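# Move table carton onto low platform with suction arms

## Task

Take the carton lying on the table and set it straight onto the low platform, resting flat with the same face on top as when it started. No carton may overhang the platform's edge afterwards. The platform and the two cartons already sitting on it should be left undisturbed, exactly as they were. The result only counts if it stays in place without the robot holding it, so release the carton and move the tool away at the end.

## Robot and tools

Robot: two arms, left_arm and right_arm, each ending in a vacuum suction cup rather than fingers. The names are just labels, not sides of any camera image. The controlled point of each arm is its cup point, the centre of the cup rim (36 mm across) when nothing touches it; the cup points along that point's own +z axis. About 4 cm back from the rim the tool widens, with body and camera sticking out up to roughly 9 cm sideways, so allow room near other objects.

Frame: one scene frame shared by both arms. Origin sits on the table surface midway between the arms, +x goes out across the table, +z goes up, and left_arm is mounted on the +y side. Positions are in metres, orientations are quaternions written w first (qw, qx, qy, qz). Printed cup positions may be somewhat off, more so at long reach.

Row format (used by both execute_actions and move): a single flat list of 16 numbers covering both arms, even if only one moves. Order: left x, y, z, qw, qx, qy, qz, left suction, then right x, y, z, qw, qx, qy, qz, right suction. The seven pose numbers per arm are an absolute target for that cup point in the scene frame, not an offset. Suction is in [-1, 1]; anything above 0.01 switches vacuum on, 0.01 or less switches it off, and the setting persists. To leave an arm or its vacuum unchanged, resend its full last pose and its last suction value (a 0 is an actual off command). Re-use the exact target quaternion you intend rather than the slightly drifted one in the latest result. A target more than 0.6 m from the arm's last reported position along any of the cup point's axes gets the call refused, and nothing is sent.

Tools:
- execute_actions {actions, pictures}: actions is an empty list (just report state) or a list with one item. An action item is {rows: list of 1 to 15 rows, steps: up to 15, default 15}; each row runs for one control step of 1/30 s, and the final row repeats if steps exceed rows. A wait item is {steps: n} with n up to 300, counted from the previous result. pictures (true/false) controls whether camera images come back; by default they do.
- move {target, speed}: target is one 16-number row as above. Each cup point travels in a straight line toward its pose, turning the short way; both arms finish together, over 0.5 to 10 s (cut off at 10 s if longer). speed is the path top speed in m/s, 0.002 to 0.5, default 0.25; rotation is capped at twice that in rad/s. Suction values are applied at the start. Paths do not avoid obstacles or the other arm, and the real hand can lag, wander or overshoot speed, especially near full stretch.
- wait {seconds}: 0 to 10 s of letting the simulation run with no new command.
- zoom_image {camera, region}: closer crop of a camera's latest image. camera is cam_high, cam_low, cam_left_wrist or cam_right_wrist; region is [x0, y0, x1, y1] in pixels, top-left origin, no larger than 504 x 504. Images are 896x504 for cam_high and cam_low, 616x616 for the two wrist cameras.
- finished_scene {scene}: closes the given scene number (irreversibly) and reports success.

Control details: every step the commanded pose is clipped to within 70 mm and 16 degrees of the measured pose, then reached by damped inverse kinematics, favouring position over orientation. After an action the arm only continues to its last clipped pose, so long moves via execute_actions need several calls; read the result and send the remainder. Elbows never fully straighten.

Results: a state line for left_arm and right_arm with cup position, quaternion, and linear/angular velocities; suction_measured (vacuum level: near 0 means no seal, 0.83 or more means airtight, lower values mean leaks) and part_present (turns 1 at 0.50, back to 0 below 0.45). A move adds a move: line with the ending (done, off_target, moving, held, fault) plus each arm's distance from target; if only one arm is named, the other finished fine. limits=paced means the pose was clipped; limits=held means a safety check blocked some steps, after which the arm may jump faster than speed. HELD marks blocked steps, pose unreachable names an arm whose command the clearance check altered or blocked, and a Hand target line shows where the controller is currently driving each cup. Camera calibration changes are listed with pictures.

Gripping: switch suction on and press the rim flat onto a smooth area of the carton so it seals all round, away from edges, seams or holes. Under vacuum the cup compresses, bringing the load up to about 12 mm nearer the tool. Vacuum alone can lift a resting object. To release, lower the carton until it rests on the platform, switch suction off, then retreat more than 15 mm. A cup sealed to the table pins the tool; turn suction off to free it.

Avoid: dropping or knocking anything off the table (failure), bumping the platform or the two cartons on it, fast or deep contacts (speed and how far a target lies beyond contact set the force), arms colliding or pressing each other. A joint hitting its torque limit (waist and shoulder 47.5, elbow and forearm roll 28.5, wrist pitch and wrist roll 19 N m) stops that arm, backs it off and holds it 10 s. Holding loads heats motors: MOTOR HOT appears from 65 °C, and at 80 °C an OVER-TEMPERATURE FAULT brakes the arm until it cools. Objects may occasionally get a small random push, so check the carton before ending the scene.

Each tool is called after "Request:" by a JSON object that holds its "name" and its "arguments".

## Session

Request:
{"name": "execute_actions", "arguments": {"actions": []}}

Scene clock: 0.00 s of 9600.00 s.
left_arm: end_effector_position=(+0.3992, +0.3900, +0.2436) suction_measured=0.01 part_present=0 end_effector_quat_wxyz=(+0.002, -0.298, +0.954, +0.001) end_effector_velocity=(+0.000, +0.000, +0.000) end_effector_angular_velocity=(+0.000, -0.001, +0.000) | right_arm: end_effector_position=(+0.4045, -0.3944, +0.2430) suction_measured=0.00 part_present=0 end_effector_quat_wxyz=(-0.000, +0.211, +0.977, +0.001) end_effector_velocity=(-0.000, -0.000, -0.000) end_effector_angular_velocity=(-0.002, +0.000, +0.001)
Joint positions: left_arm=[-0.003 -0.264 -0.929  0.003  1.19   1.836] | right_arm=[-0.002 -0.267 -0.925  0.002  1.193  2.879]
Joint velocities: left_arm=[ 0.    -0.     0.    -0.    -0.001  0.   ] | right_arm=[ 0.001 -0.     0.001 -0.002  0.     0.   ]
Motor temperatures (°C, as the motors report them): left_arm=[34 35 32 38 35 38] | right_arm=[38 36 33 37 35 35]
Hand target (left_arm): +0.399, +0.390, +0.244; +0.002, -0.298, +0.954, +0.001
Hand target (right_arm): +0.404, -0.394, +0.243; -0.000, +0.211, +0.977, +0.001

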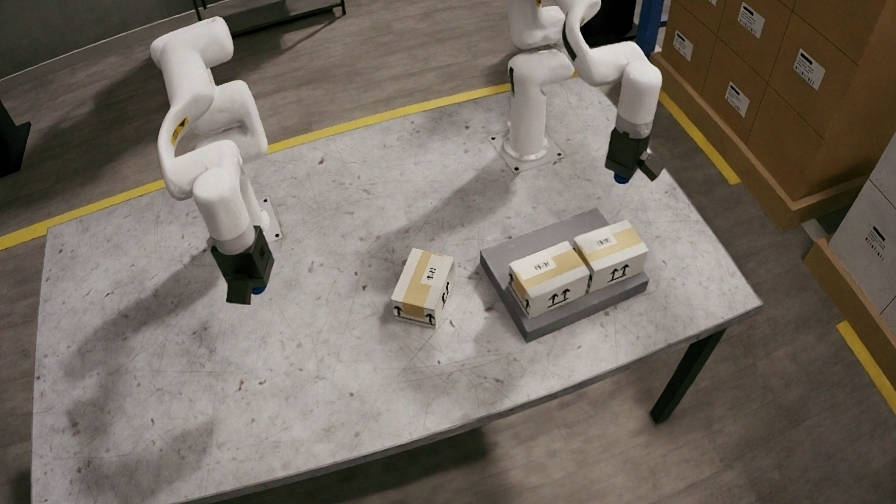

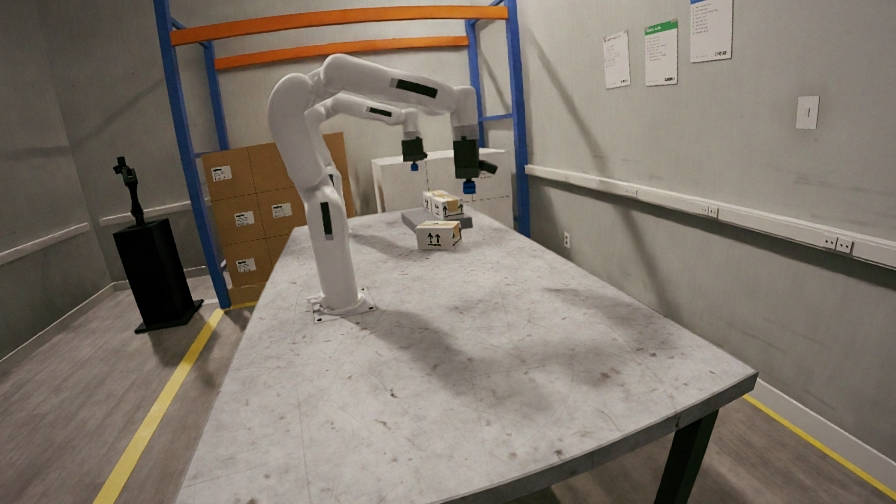

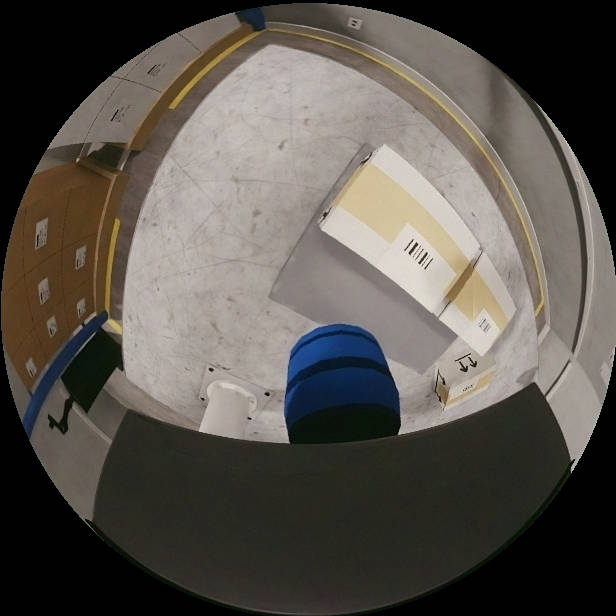

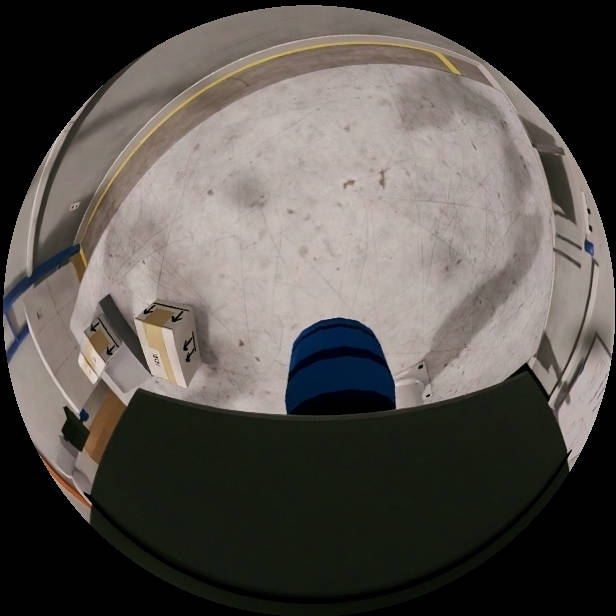

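Request:
{"name": "zoom_image", "arguments": {"camera": "cam_high", "region": [370,190,670,360]}}

Request:
{"name": "zoom_image", "arguments": {"camera": "cam_low", "region": [380,170,500,260]}}

Region (370, 190, 670, 360) of cam_high's 896x504 image, scaled by 1.680, with more detail than that image has; it fills the top 286 rows of this view, and the rest is white.

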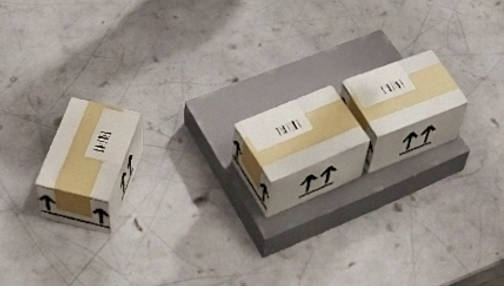

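Region (380, 170, 500, 260) of cam_low's 896x504 image, scaled by 4.200, with more detail than that image has; it fills the top 378 rows of this view, and the rest is white.

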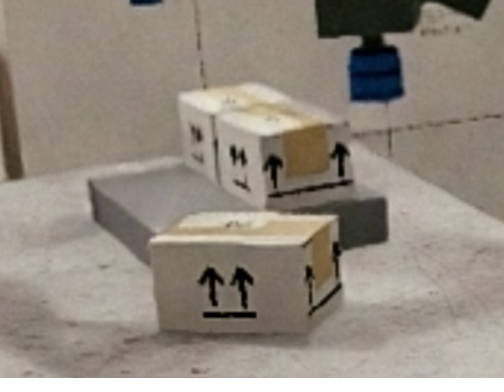

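Request:
{"name": "move", "arguments": {"target": [0.388,-0.023,0.17,0,0.317,0.948,0,-1,0.4045,-0.3944,0.243,0,0.211,0.977,0,-1], "speed": 0.4}}

Scene clock: 9.97 s of 9600.00 s.
left_arm: end_effector_position=(+0.3870, -0.0236, +0.1701) suction_measured=0.01 part_present=0 end_effector_quat_wxyz=(+0.002, +0.317, +0.948, -0.001) end_effector_velocity=(-0.001, -0.002, -0.002) end_effector_angular_velocity=(+0.004, +0.005, -0.007) | right_arm: end_effector_position=(+0.4045, -0.3944, +0.2430) suction_measured=0.00 part_present=0 end_effector_quat_wxyz=(-0.000, +0.211, +0.977, -0.000) end_effector_velocity=(+0.000, -0.000, +0.001) end_effector_angular_velocity=(-0.001, -0.001, -0.000)
Joint positions: left_arm=[-0.863  0.27  -1.332 -0.002  1.058  2.229] | right_arm=[-0.001 -0.267 -0.925  0.     1.192  2.88 ]
Joint velocities: left_arm=[-0.004  0.01  -0.009 -0.     0.005  0.003] | right_arm=[-0.001  0.    -0.001 -0.001  0.001 -0.   ]
Motor temperatures (°C, as the motors report them): left_arm=[34 35 33 38 35 38] | right_arm=[38 36 34 37 35 35]
Hand target (left_arm): +0.387, -0.024, +0.170; +0.001, +0.317, +0.948, -0.001
Hand target (right_arm): +0.404, -0.394, +0.243; -0.000, +0.211, +0.977, -0.000
Off the commanded pose (left_arm): 0.001 m, 0 deg.
Off the commanded pose (right_arm): 0.000 m, 0 deg.
After step 90, 4.83 s passed at rest.
move: done
camera_calibration (this result's frames):
cam_left_wrist: T_world_to_cam=[[-0.616086, -0.787657, -0.00588713, 0.229249], [-0.69398, 0.539248, 0.477078, 0.222023], [-0.3726, 0.298007, -0.878841, 0.379619], [0, 0, 0, 1]] pos_world=[0.436762, -0.0522849, 0.229052]
cam_right_wrist: T_world_to_cam=[[-0.438443, -0.898683, -0.0117066, -0.160105], [-0.793362, 0.380874, 0.47488, 0.373721], [-0.422308, 0.217496, -0.879972, 0.555582], [0, 0, 0, 1]] pos_world=[0.460926, -0.407061, 0.30955]

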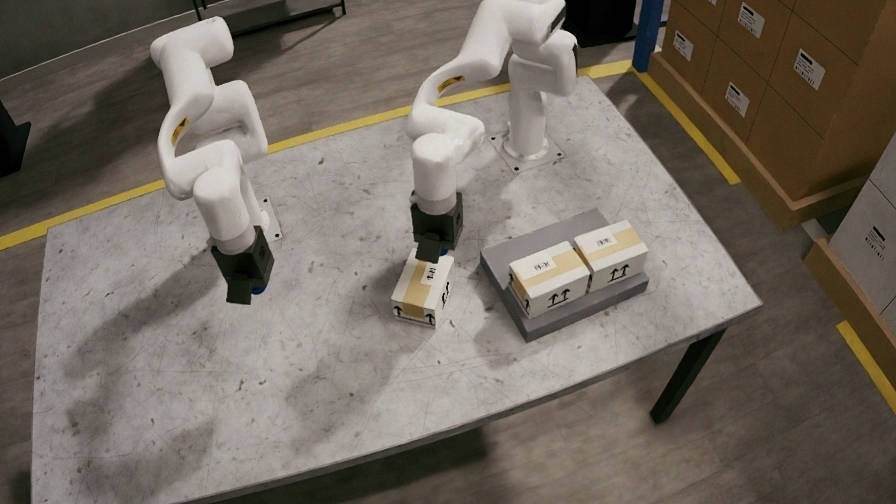

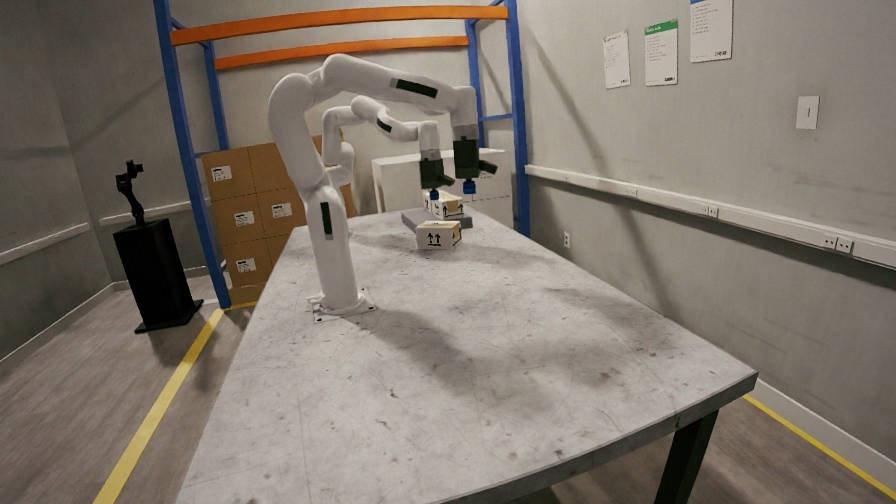

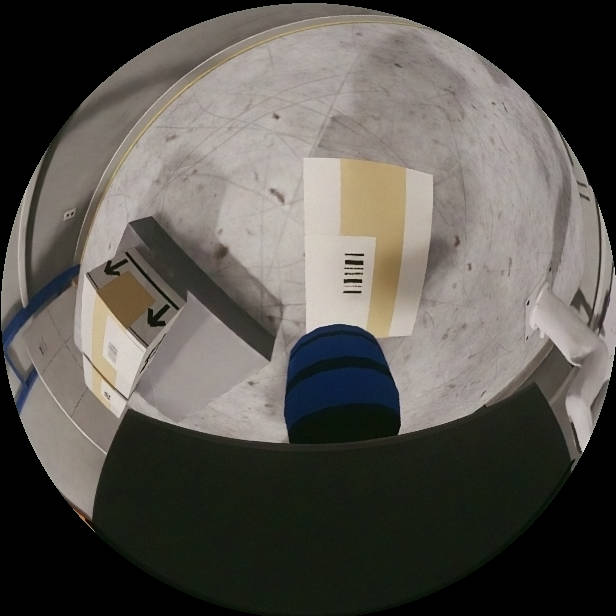

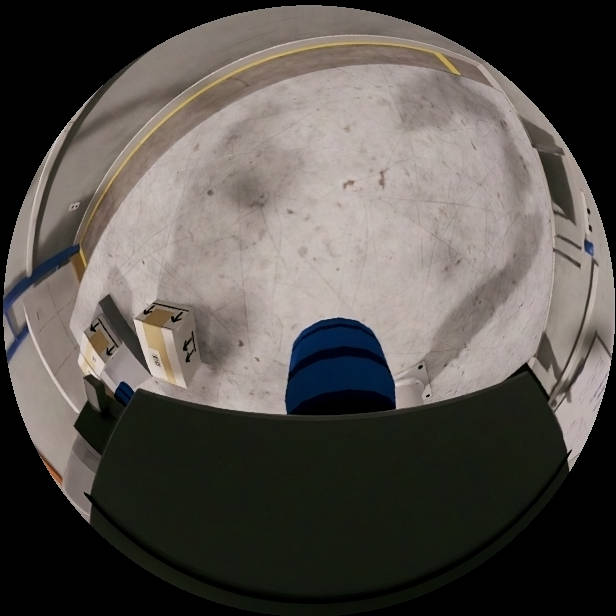

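Request:
{"name": "move", "arguments": {"target": [0.381,-0.065,0.10,0,0.325,0.946,0,-1,0.4045,-0.3944,0.243,0,0.211,0.977,0,-1]}}

Request:
{"name": "move", "arguments": {"target": [0.381,-0.065,0.074,0,0.325,0.946,0,1,0.4045,-0.3944,0.243,0,0.211,0.977,0,-1], "speed": 0.04}}

Scene clock: 13.53 s of 9600.00 s.
left_arm: end_effector_position=(+0.3810, -0.0651, +0.1006) suction_measured=0.01 part_present=0 end_effector_quat_wxyz=(+0.000, +0.325, +0.946, -0.000) end_effector_velocity=(-0.002, +0.001, -0.005) end_effector_angular_velocity=(+0.007, +0.006, -0.000) | right_arm: end_effector_position=(+0.4045, -0.3944, +0.2430) suction_measured=0.00 part_present=0 end_effector_quat_wxyz=(-0.000, +0.211, +0.977, -0.000) end_effector_velocity=(+0.000, -0.000, -0.000) end_effector_angular_velocity=(+0.001, -0.000, +0.001)
Joint positions: left_arm=[-0.923  0.441 -1.37  -0.001  0.928  2.185] | right_arm=[-0.001 -0.267 -0.925  0.     1.192  2.88 ]
Joint velocities: left_arm=[-0.001  0.008  0.002  0.    -0.001 -0.001] | right_arm=[-0.001  0.     0.     0.001 -0.001 -0.001]
Motor temperatures (°C, as the motors report them): left_arm=[34 35 34 38 35 38] | right_arm=[38 36 34 37 35 35]
Hand target (left_arm): +0.381, -0.065, +0.100; -0.000, +0.325, +0.946, -0.000
Hand target (right_arm): +0.405, -0.394, +0.243; -0.000, +0.211, +0.977, -0.000
Off the commanded pose (left_arm): 0.001 m, 0 deg.
Off the commanded pose (right_arm): 0.000 m, 0 deg.
move: done
camera_calibration (this result's frames):
cam_left_wrist: T_world_to_cam=[[-0.62952, -0.776952, -0.00702808, 0.19842], [-0.683949, 0.549828, 0.479481, 0.270016], [-0.36867, 0.30665, -0.877524, 0.32754], [0, 0, 0, 1]] pos_world=[0.430341, -0.0947394, 0.159352]
cam_right_wrist: T_world_to_cam=[[-0.438444, -0.898682, -0.0117082, -0.160103], [-0.793364, 0.380875, 0.474876, 0.373724], [-0.422303, 0.217495, -0.879975, 0.555582], [0, 0, 0, 1]] pos_world=[0.460927, -0.40706, 0.309551]

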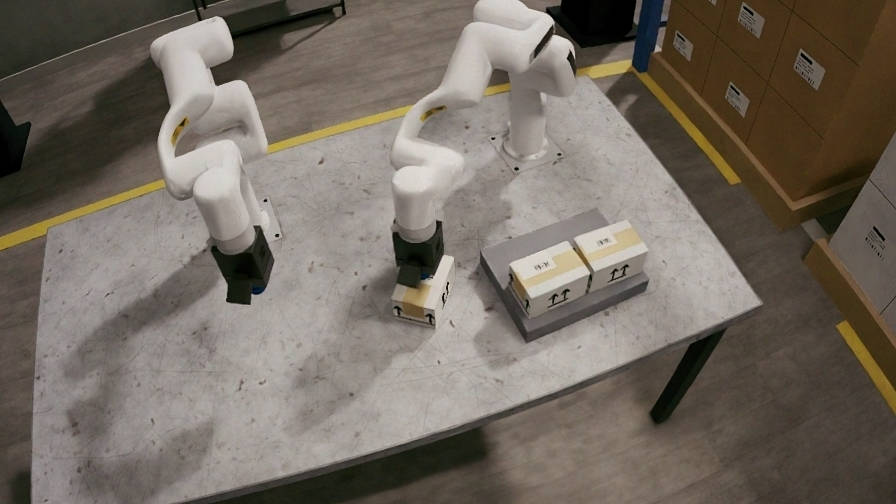

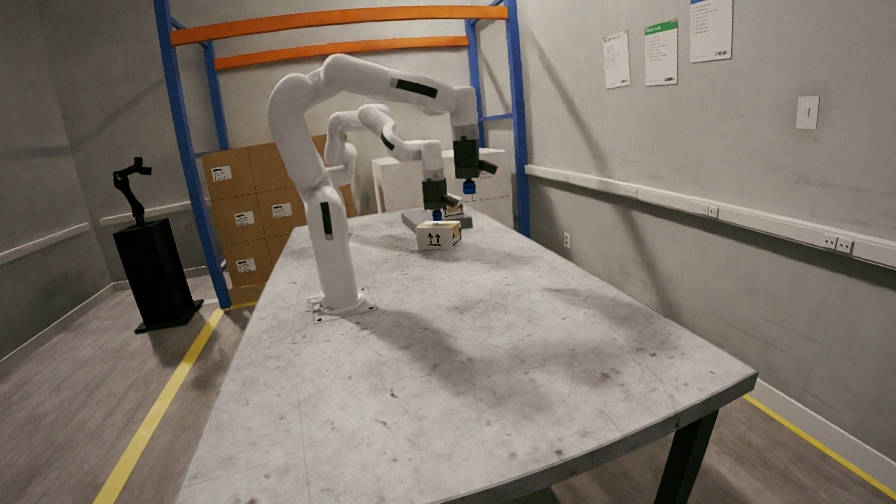

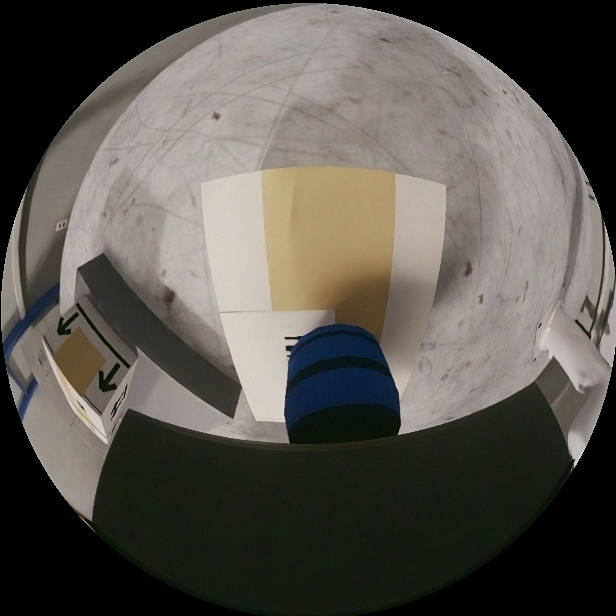

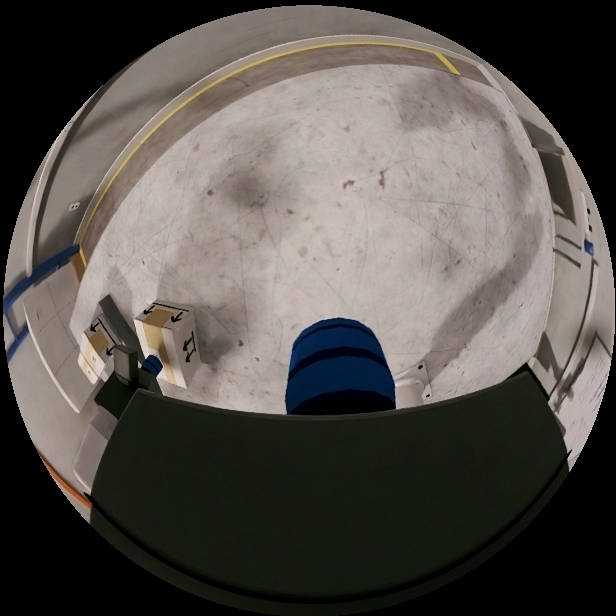

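Scene clock: 14.50 s of 9600.00 s.
left_arm: end_effector_position=(+0.3810, -0.0650, +0.0741) suction_measured=0.85 part_present=1 end_effector_quat_wxyz=(-0.000, +0.325, +0.946, -0.000) end_effector_velocity=(+0.002, -0.002, +0.002) end_effector_angular_velocity=(-0.007, -0.006, +0.000) | right_arm: end_effector_position=(+0.4045, -0.3944, +0.2430) suction_measured=0.00 part_present=0 end_effector_quat_wxyz=(-0.000, +0.211, +0.977, -0.000) end_effector_velocity=(-0.000, +0.000, -0.000) end_effector_angular_velocity=(-0.001, +0.000, +0.002)
Joint positions: left_arm=[-0.923  0.482 -1.351 -0.     0.868  2.185] | right_arm=[-0.001 -0.267 -0.925  0.     1.192  2.88 ]
Joint velocities: left_arm=[ 0.    -0.001 -0.003  0.    -0.006 -0.   ] | right_arm=[ 0.001  0.     0.    -0.001 -0.    -0.001]
Motor temperatures (°C, as the motors report them): left_arm=[34 35 34 38 35 38] | right_arm=[38 36 35 37 35 35]
Hand target (left_arm): +0.381, -0.065, +0.074; -0.000, +0.325, +0.946, -0.000
Hand target (right_arm): +0.405, -0.394, +0.243; +0.000, +0.211, +0.977, +0.000
Off the commanded pose (left_arm): 0.000 m, 0 deg.
Off the commanded pose (right_arm): 0.000 m, 0 deg.
move: done
camera_calibration (this result's frames):
cam_left_wrist: T_world_to_cam=[[-0.629543, -0.776929, -0.00750349, 0.198299], [-0.68367, 0.549335, 0.480443, 0.282414], [-0.369148, 0.307589, -0.876994, 0.304538], [0, 0, 0, 1]] pos_world=[0.430335, -0.0947483, 0.132882]
cam_right_wrist: T_world_to_cam=[[-0.438444, -0.898682, -0.0117082, -0.160103], [-0.793364, 0.380875, 0.474876, 0.373724], [-0.422303, 0.217495, -0.879975, 0.555582], [0, 0, 0, 1]] pos_world=[0.460927, -0.40706, 0.309551]

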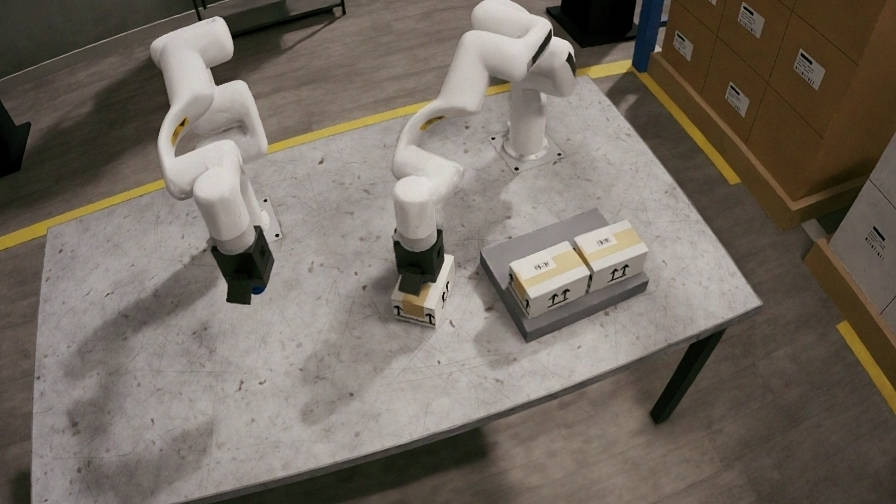

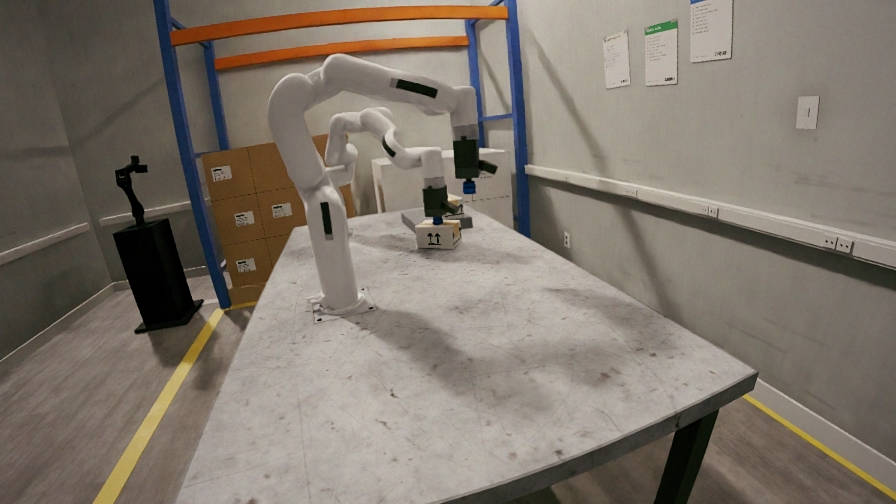

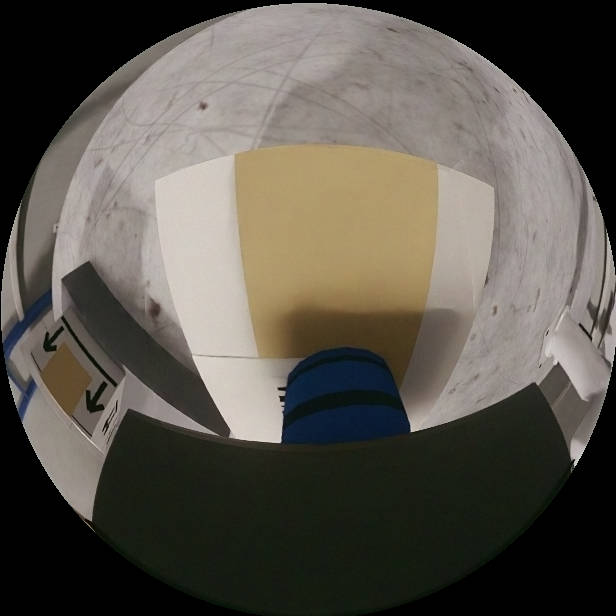

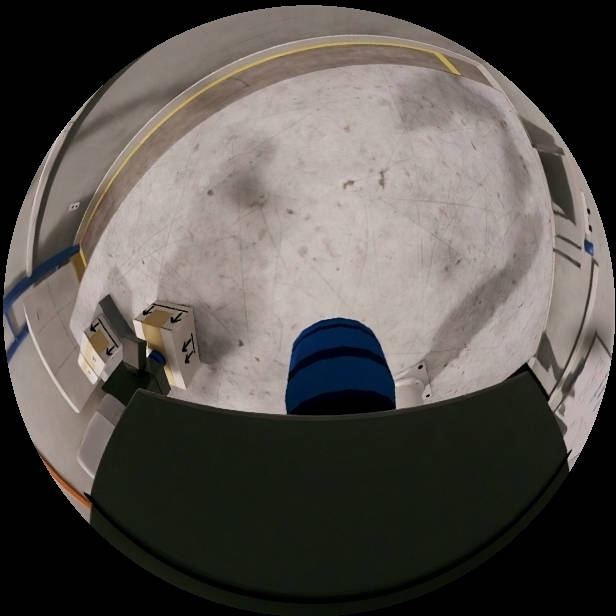

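Lift with rotation, then travel along the free strip with spare clearance.

Request:
{"name": "move", "arguments": {"target": [0.365,-0.05,0.14,0,0.688,0.725,0,1,0.4045,-0.3944,0.243,0,0.211,0.977,0,-1], "speed": 0.35}}

Request:
{"name": "move", "arguments": {"target": [0.368,0.29,0.13,0,0.688,0.725,0,1,0.4045,-0.3944,0.243,0,0.211,0.977,0,-1]}}

Scene clock: 17.00 s of 9600.00 s.
left_arm: end_effector_position=(+0.3651, -0.0499, +0.1398) suction_measured=0.86 part_present=1 end_effector_quat_wxyz=(-0.000, +0.688, +0.726, +0.000) end_effector_velocity=(+0.001, -0.000, +0.002) end_effector_angular_velocity=(-0.002, -0.000, -0.007) | right_arm: end_effector_position=(+0.4045, -0.3944, +0.2430) suction_measured=0.00 part_present=0 end_effector_quat_wxyz=(+0.000, +0.211, +0.977, +0.000) end_effector_velocity=(+0.000, -0.000, +0.000) end_effector_angular_velocity=(-0.000, -0.000, +0.002)
Joint positions: left_arm=[-0.926  0.319 -1.311  0.     0.992  3.037] | right_arm=[-0.001 -0.267 -0.925  0.     1.192  2.88 ]
Joint velocities: left_arm=[ 0.001 -0.002 -0.002 -0.001  0.002  0.008] | right_arm=[-0.     0.    -0.    -0.    -0.    -0.002]
Motor temperatures (°C, as the motors report them): left_arm=[34 35 34 38 35 38] | right_arm=[38 36 35 37 35 35]
Hand target (left_arm): +0.365, -0.050, +0.140; +0.000, +0.688, +0.725, +0.000
Hand target (right_arm): +0.405, -0.394, +0.243; -0.000, +0.211, +0.977, +0.000
Off the commanded pose (left_arm): 0.000 m, 0 deg.
Off the commanded pose (right_arm): 0.000 m, 0 deg.
move: done
camera_calibration (this result's frames):
cam_left_wrist: T_world_to_cam=[[-0.999379, -0.0343937, -0.00763514, 0.372643], [-0.0338258, 0.87612, 0.480905, 0.0106795], [-0.00985082, 0.480865, -0.87674, 0.229], [0, 0, 0, 1]] pos_world=[0.375028, -0.106658, 0.198482]
cam_right_wrist: T_world_to_cam=[[-0.438444, -0.898682, -0.0117083, -0.160103], [-0.793364, 0.380875, 0.474876, 0.373724], [-0.422303, 0.217495, -0.879975, 0.555582], [0, 0, 0, 1]] pos_world=[0.460927, -0.40706, 0.309551]

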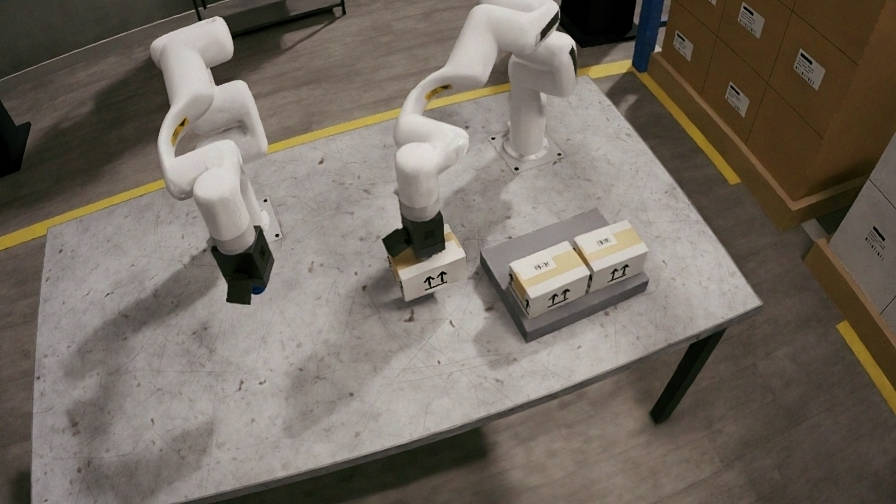

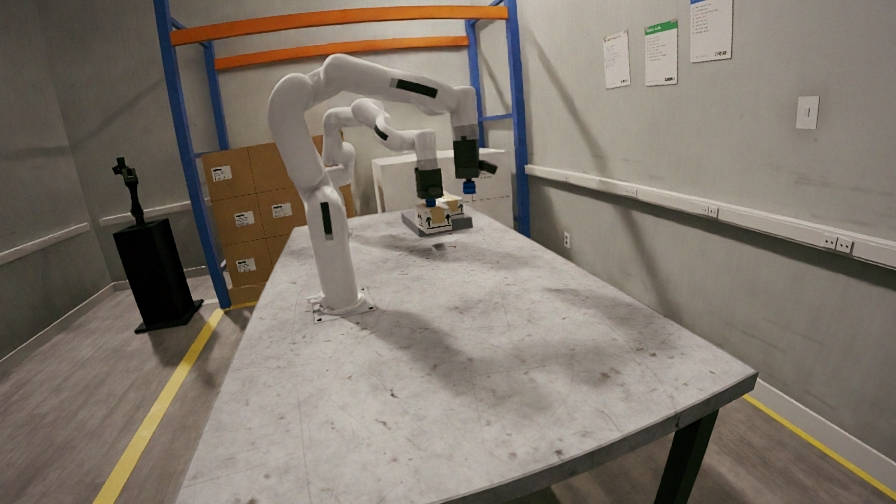

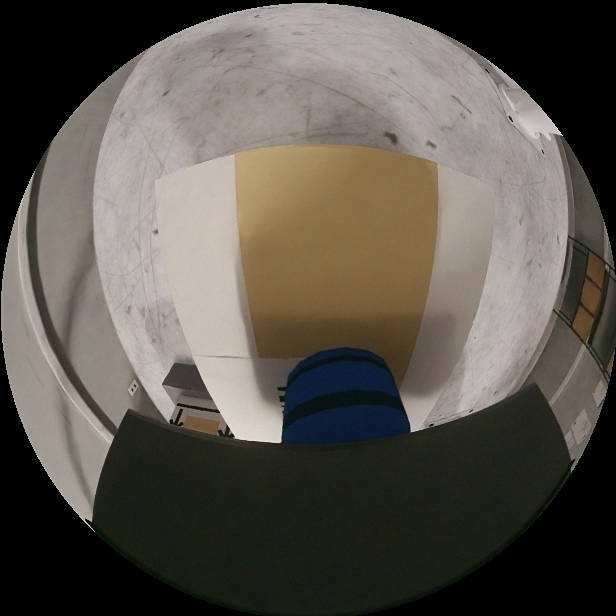

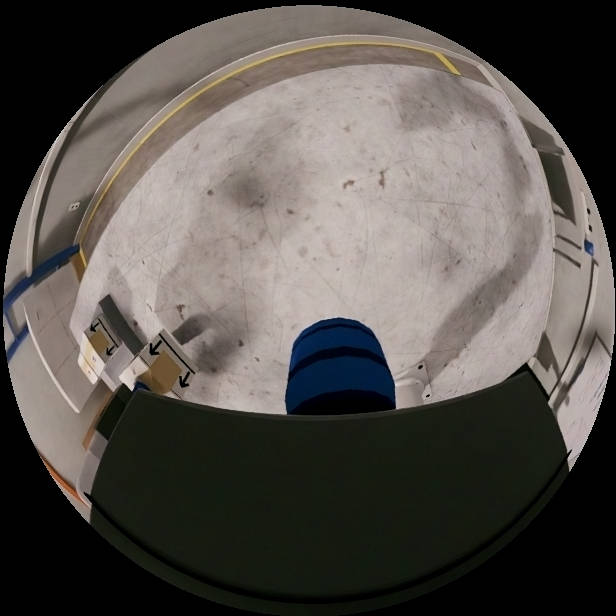

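Scene clock: 18.90 s of 9600.00 s.
left_arm: end_effector_position=(+0.3690, +0.2903, +0.1301) suction_measured=0.86 part_present=1 end_effector_quat_wxyz=(-0.001, +0.689, +0.725, +0.001) end_effector_velocity=(+0.000, +0.002, +0.000) end_effector_angular_velocity=(-0.001, -0.000, +0.001) | right_arm: end_effector_position=(+0.4045, -0.3944, +0.2430) suction_measured=0.00 part_present=0 end_effector_quat_wxyz=(+0.000, +0.211, +0.977, +0.000) end_effector_velocity=(-0.000, +0.000, -0.000) end_effector_angular_velocity=(+0.001, +0.000, +0.001)
Joint positions: left_arm=[-0.263 -0.218 -0.632  0.003  0.85   3.7  ] | right_arm=[-0.001 -0.267 -0.925  0.     1.192  2.88 ]
Joint velocities: left_arm=[ 0.006 -0.002  0.    -0.001  0.001  0.006] | right_arm=[-0.    -0.     0.     0.001  0.    -0.001]
Motor temperatures (°C, as the motors report them): left_arm=[34 35 34 38 35 38] | right_arm=[38 36 35 37 35 35]
Hand target (left_arm): +0.369, +0.291, +0.130; -0.001, +0.688, +0.725, +0.001
Hand target (right_arm): +0.405, -0.394, +0.243; +0.000, +0.211, +0.977, -0.000
Off the commanded pose (left_arm): 0.001 m, 0 deg.
Off the commanded pose (right_arm): 0.000 m, 0 deg.
move: done
camera_calibration (this result's frames):
cam_left_wrist: T_world_to_cam=[[-0.999448, -0.0324745, -0.00696562, 0.3876], [-0.0318035, 0.875295, 0.482542, -0.283263], [-0.00957335, 0.482498, -0.875845, 0.0563484], [0, 0, 0, 1]] pos_world=[0.378917, 0.233338, 0.188739]
cam_right_wrist: T_world_to_cam=[[-0.438444, -0.898682, -0.0117083, -0.160103], [-0.793364, 0.380875, 0.474876, 0.373724], [-0.422303, 0.217495, -0.879975, 0.555582], [0, 0, 0, 1]] pos_world=[0.460927, -0.40706, 0.309551]

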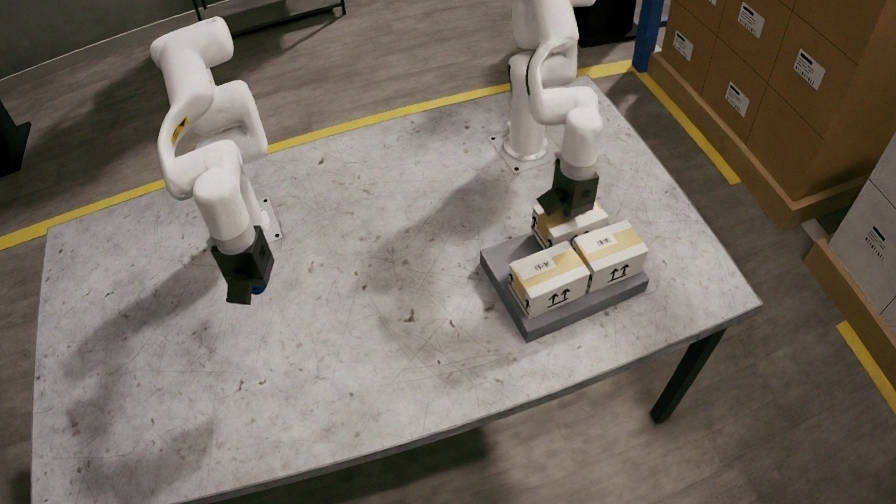

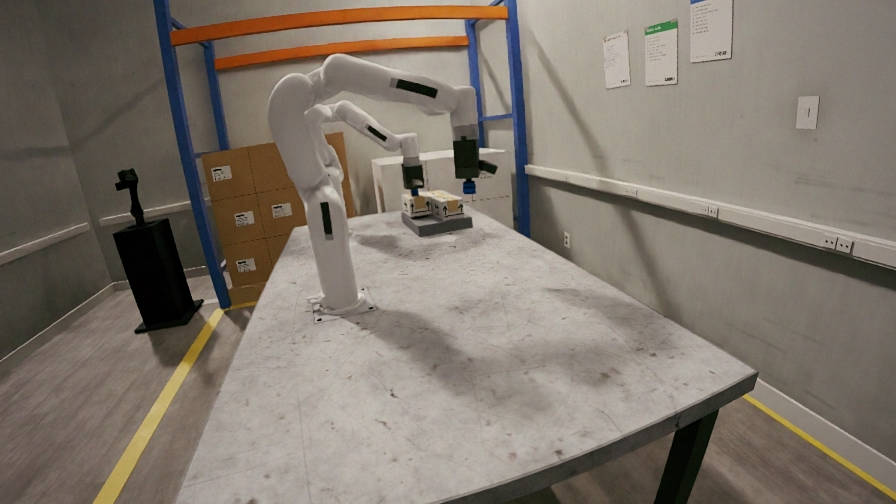

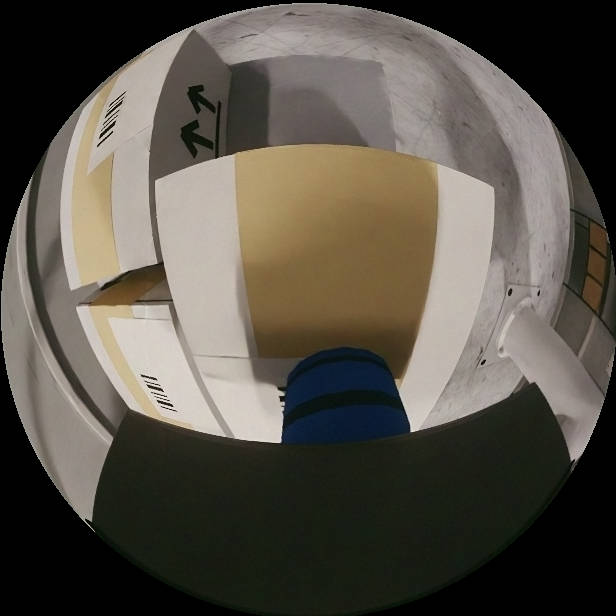

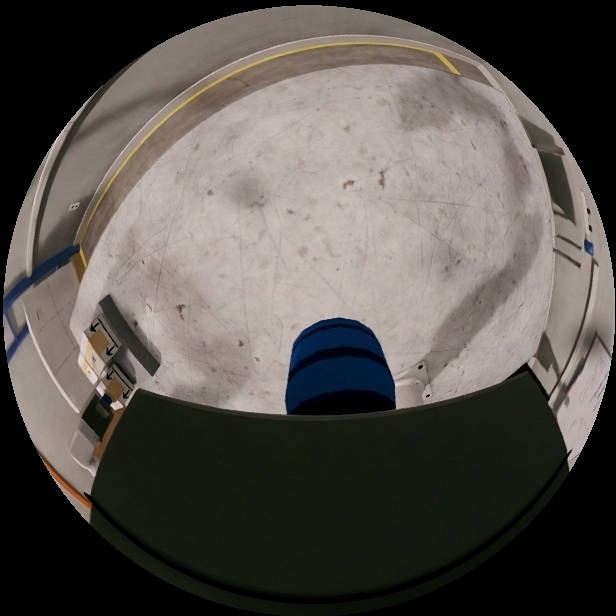

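Request:
{"name": "move", "arguments": {"target": [0.375,0.29,0.111,0,0.688,0.725,0,1,0.4045,-0.3944,0.243,0,0.211,0.977,0,-1], "speed": 0.03}}

Request:
{"name": "zoom_image", "arguments": {"camera": "cam_low", "region": [385,170,485,245]}}

Scene clock: 20.63 s of 9600.00 s.
left_arm: end_effector_position=(+0.3777, +0.2898, +0.1179) suction_measured=0.86 part_present=1 end_effector_quat_wxyz=(+0.005, +0.688, +0.725, +0.003) end_effector_velocity=(-0.005, -0.000, -0.003) end_effector_angular_velocity=(-0.001, -0.000, -0.002) | right_arm: end_effector_position=(+0.4045, -0.3944, +0.2430) suction_measured=0.00 part_present=0 end_effector_quat_wxyz=(+0.000, +0.211, +0.977, +0.000) end_effector_velocity=(-0.000, +0.000, +0.000) end_effector_angular_velocity=(+0.001, -0.000, +0.001)
Joint positions: left_arm=[-0.26  -0.173 -0.633  0.     0.794  3.705] | right_arm=[-0.001 -0.267 -0.925  0.     1.192  2.88 ]
Joint velocities: left_arm=[-0.003 -0.012  0.021 -0.002 -0.01   0.   ] | right_arm=[ 0.001 -0.    -0.     0.001  0.    -0.001]
Motor temperatures (°C, as the motors report them): left_arm=[34 35 34 38 35 38] | right_arm=[38 36 35 37 35 35]
Hand target (left_arm): +0.375, +0.290, +0.111; +0.000, +0.688, +0.725, -0.000
Hand target (right_arm): +0.404, -0.394, +0.243; -0.000, +0.211, +0.977, +0.000
Off the commanded pose (left_arm): 0.007 m, 1 deg.
Off the commanded pose (right_arm): 0.000 m, 0 deg.
move: off_target (left_arm)
camera_calibration (this result's frames):
cam_left_wrist: T_world_to_cam=[[-0.999249, -0.0337579, -0.0190147, 0.397894], [-0.0387411, 0.877253, 0.478462, -0.274165], [0.000528796, 0.47884, -0.877902, 0.0433678], [0, 0, 0, 1]] pos_world=[0.38695, 0.233178, 0.176816]
cam_right_wrist: T_world_to_cam=[[-0.438444, -0.898682, -0.0117083, -0.160103], [-0.793364, 0.380875, 0.474876, 0.373724], [-0.422303, 0.217495, -0.879975, 0.555582], [0, 0, 0, 1]] pos_world=[0.460927, -0.40706, 0.309551]

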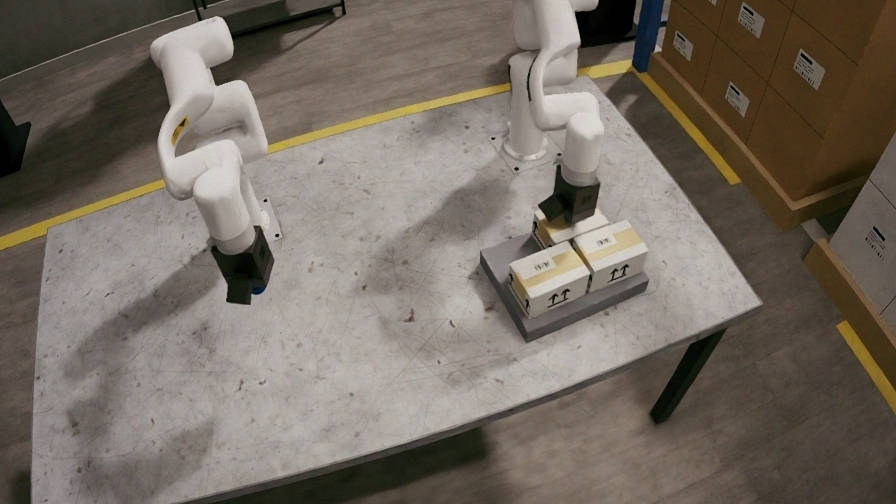

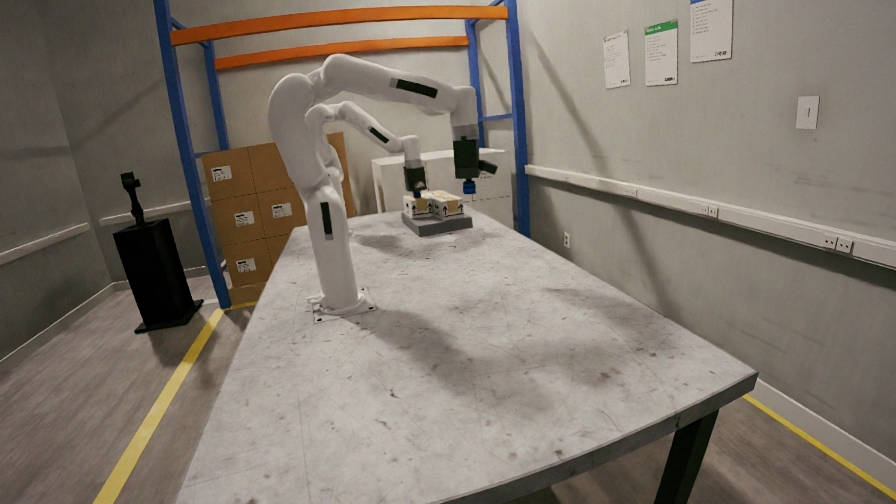

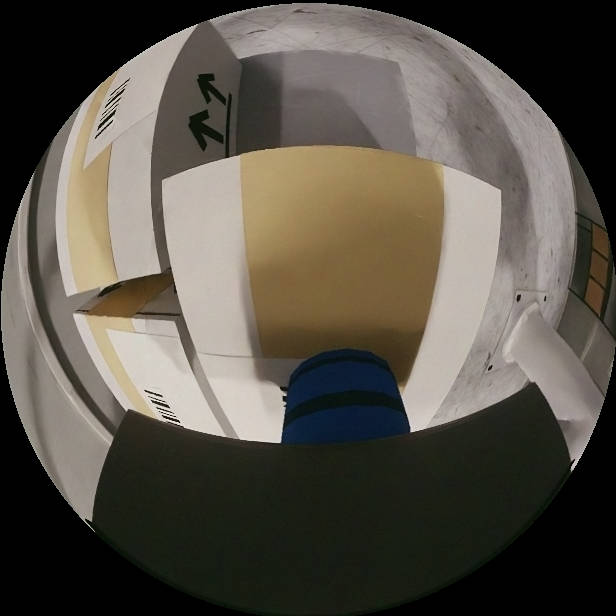

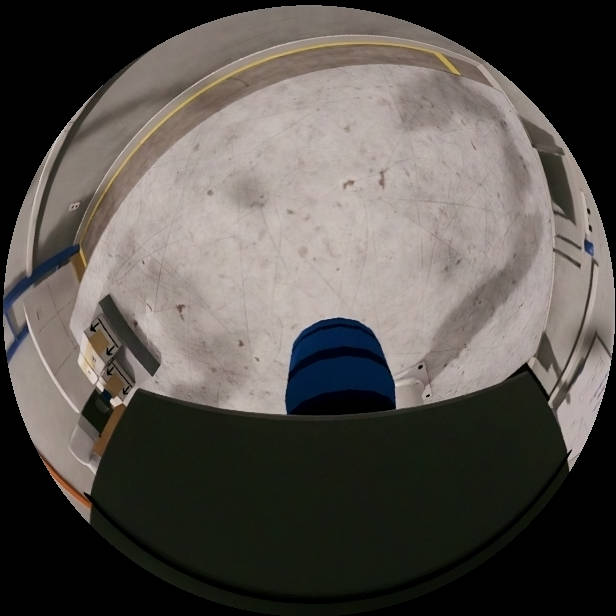

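Region (385, 170, 485, 245) of cam_low's 896x504 image, scaled by 5.040, with more detail than that image has; it fills the top 378 rows of this view, and the rest is white.

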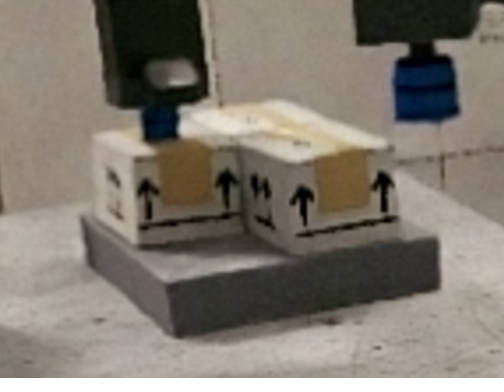

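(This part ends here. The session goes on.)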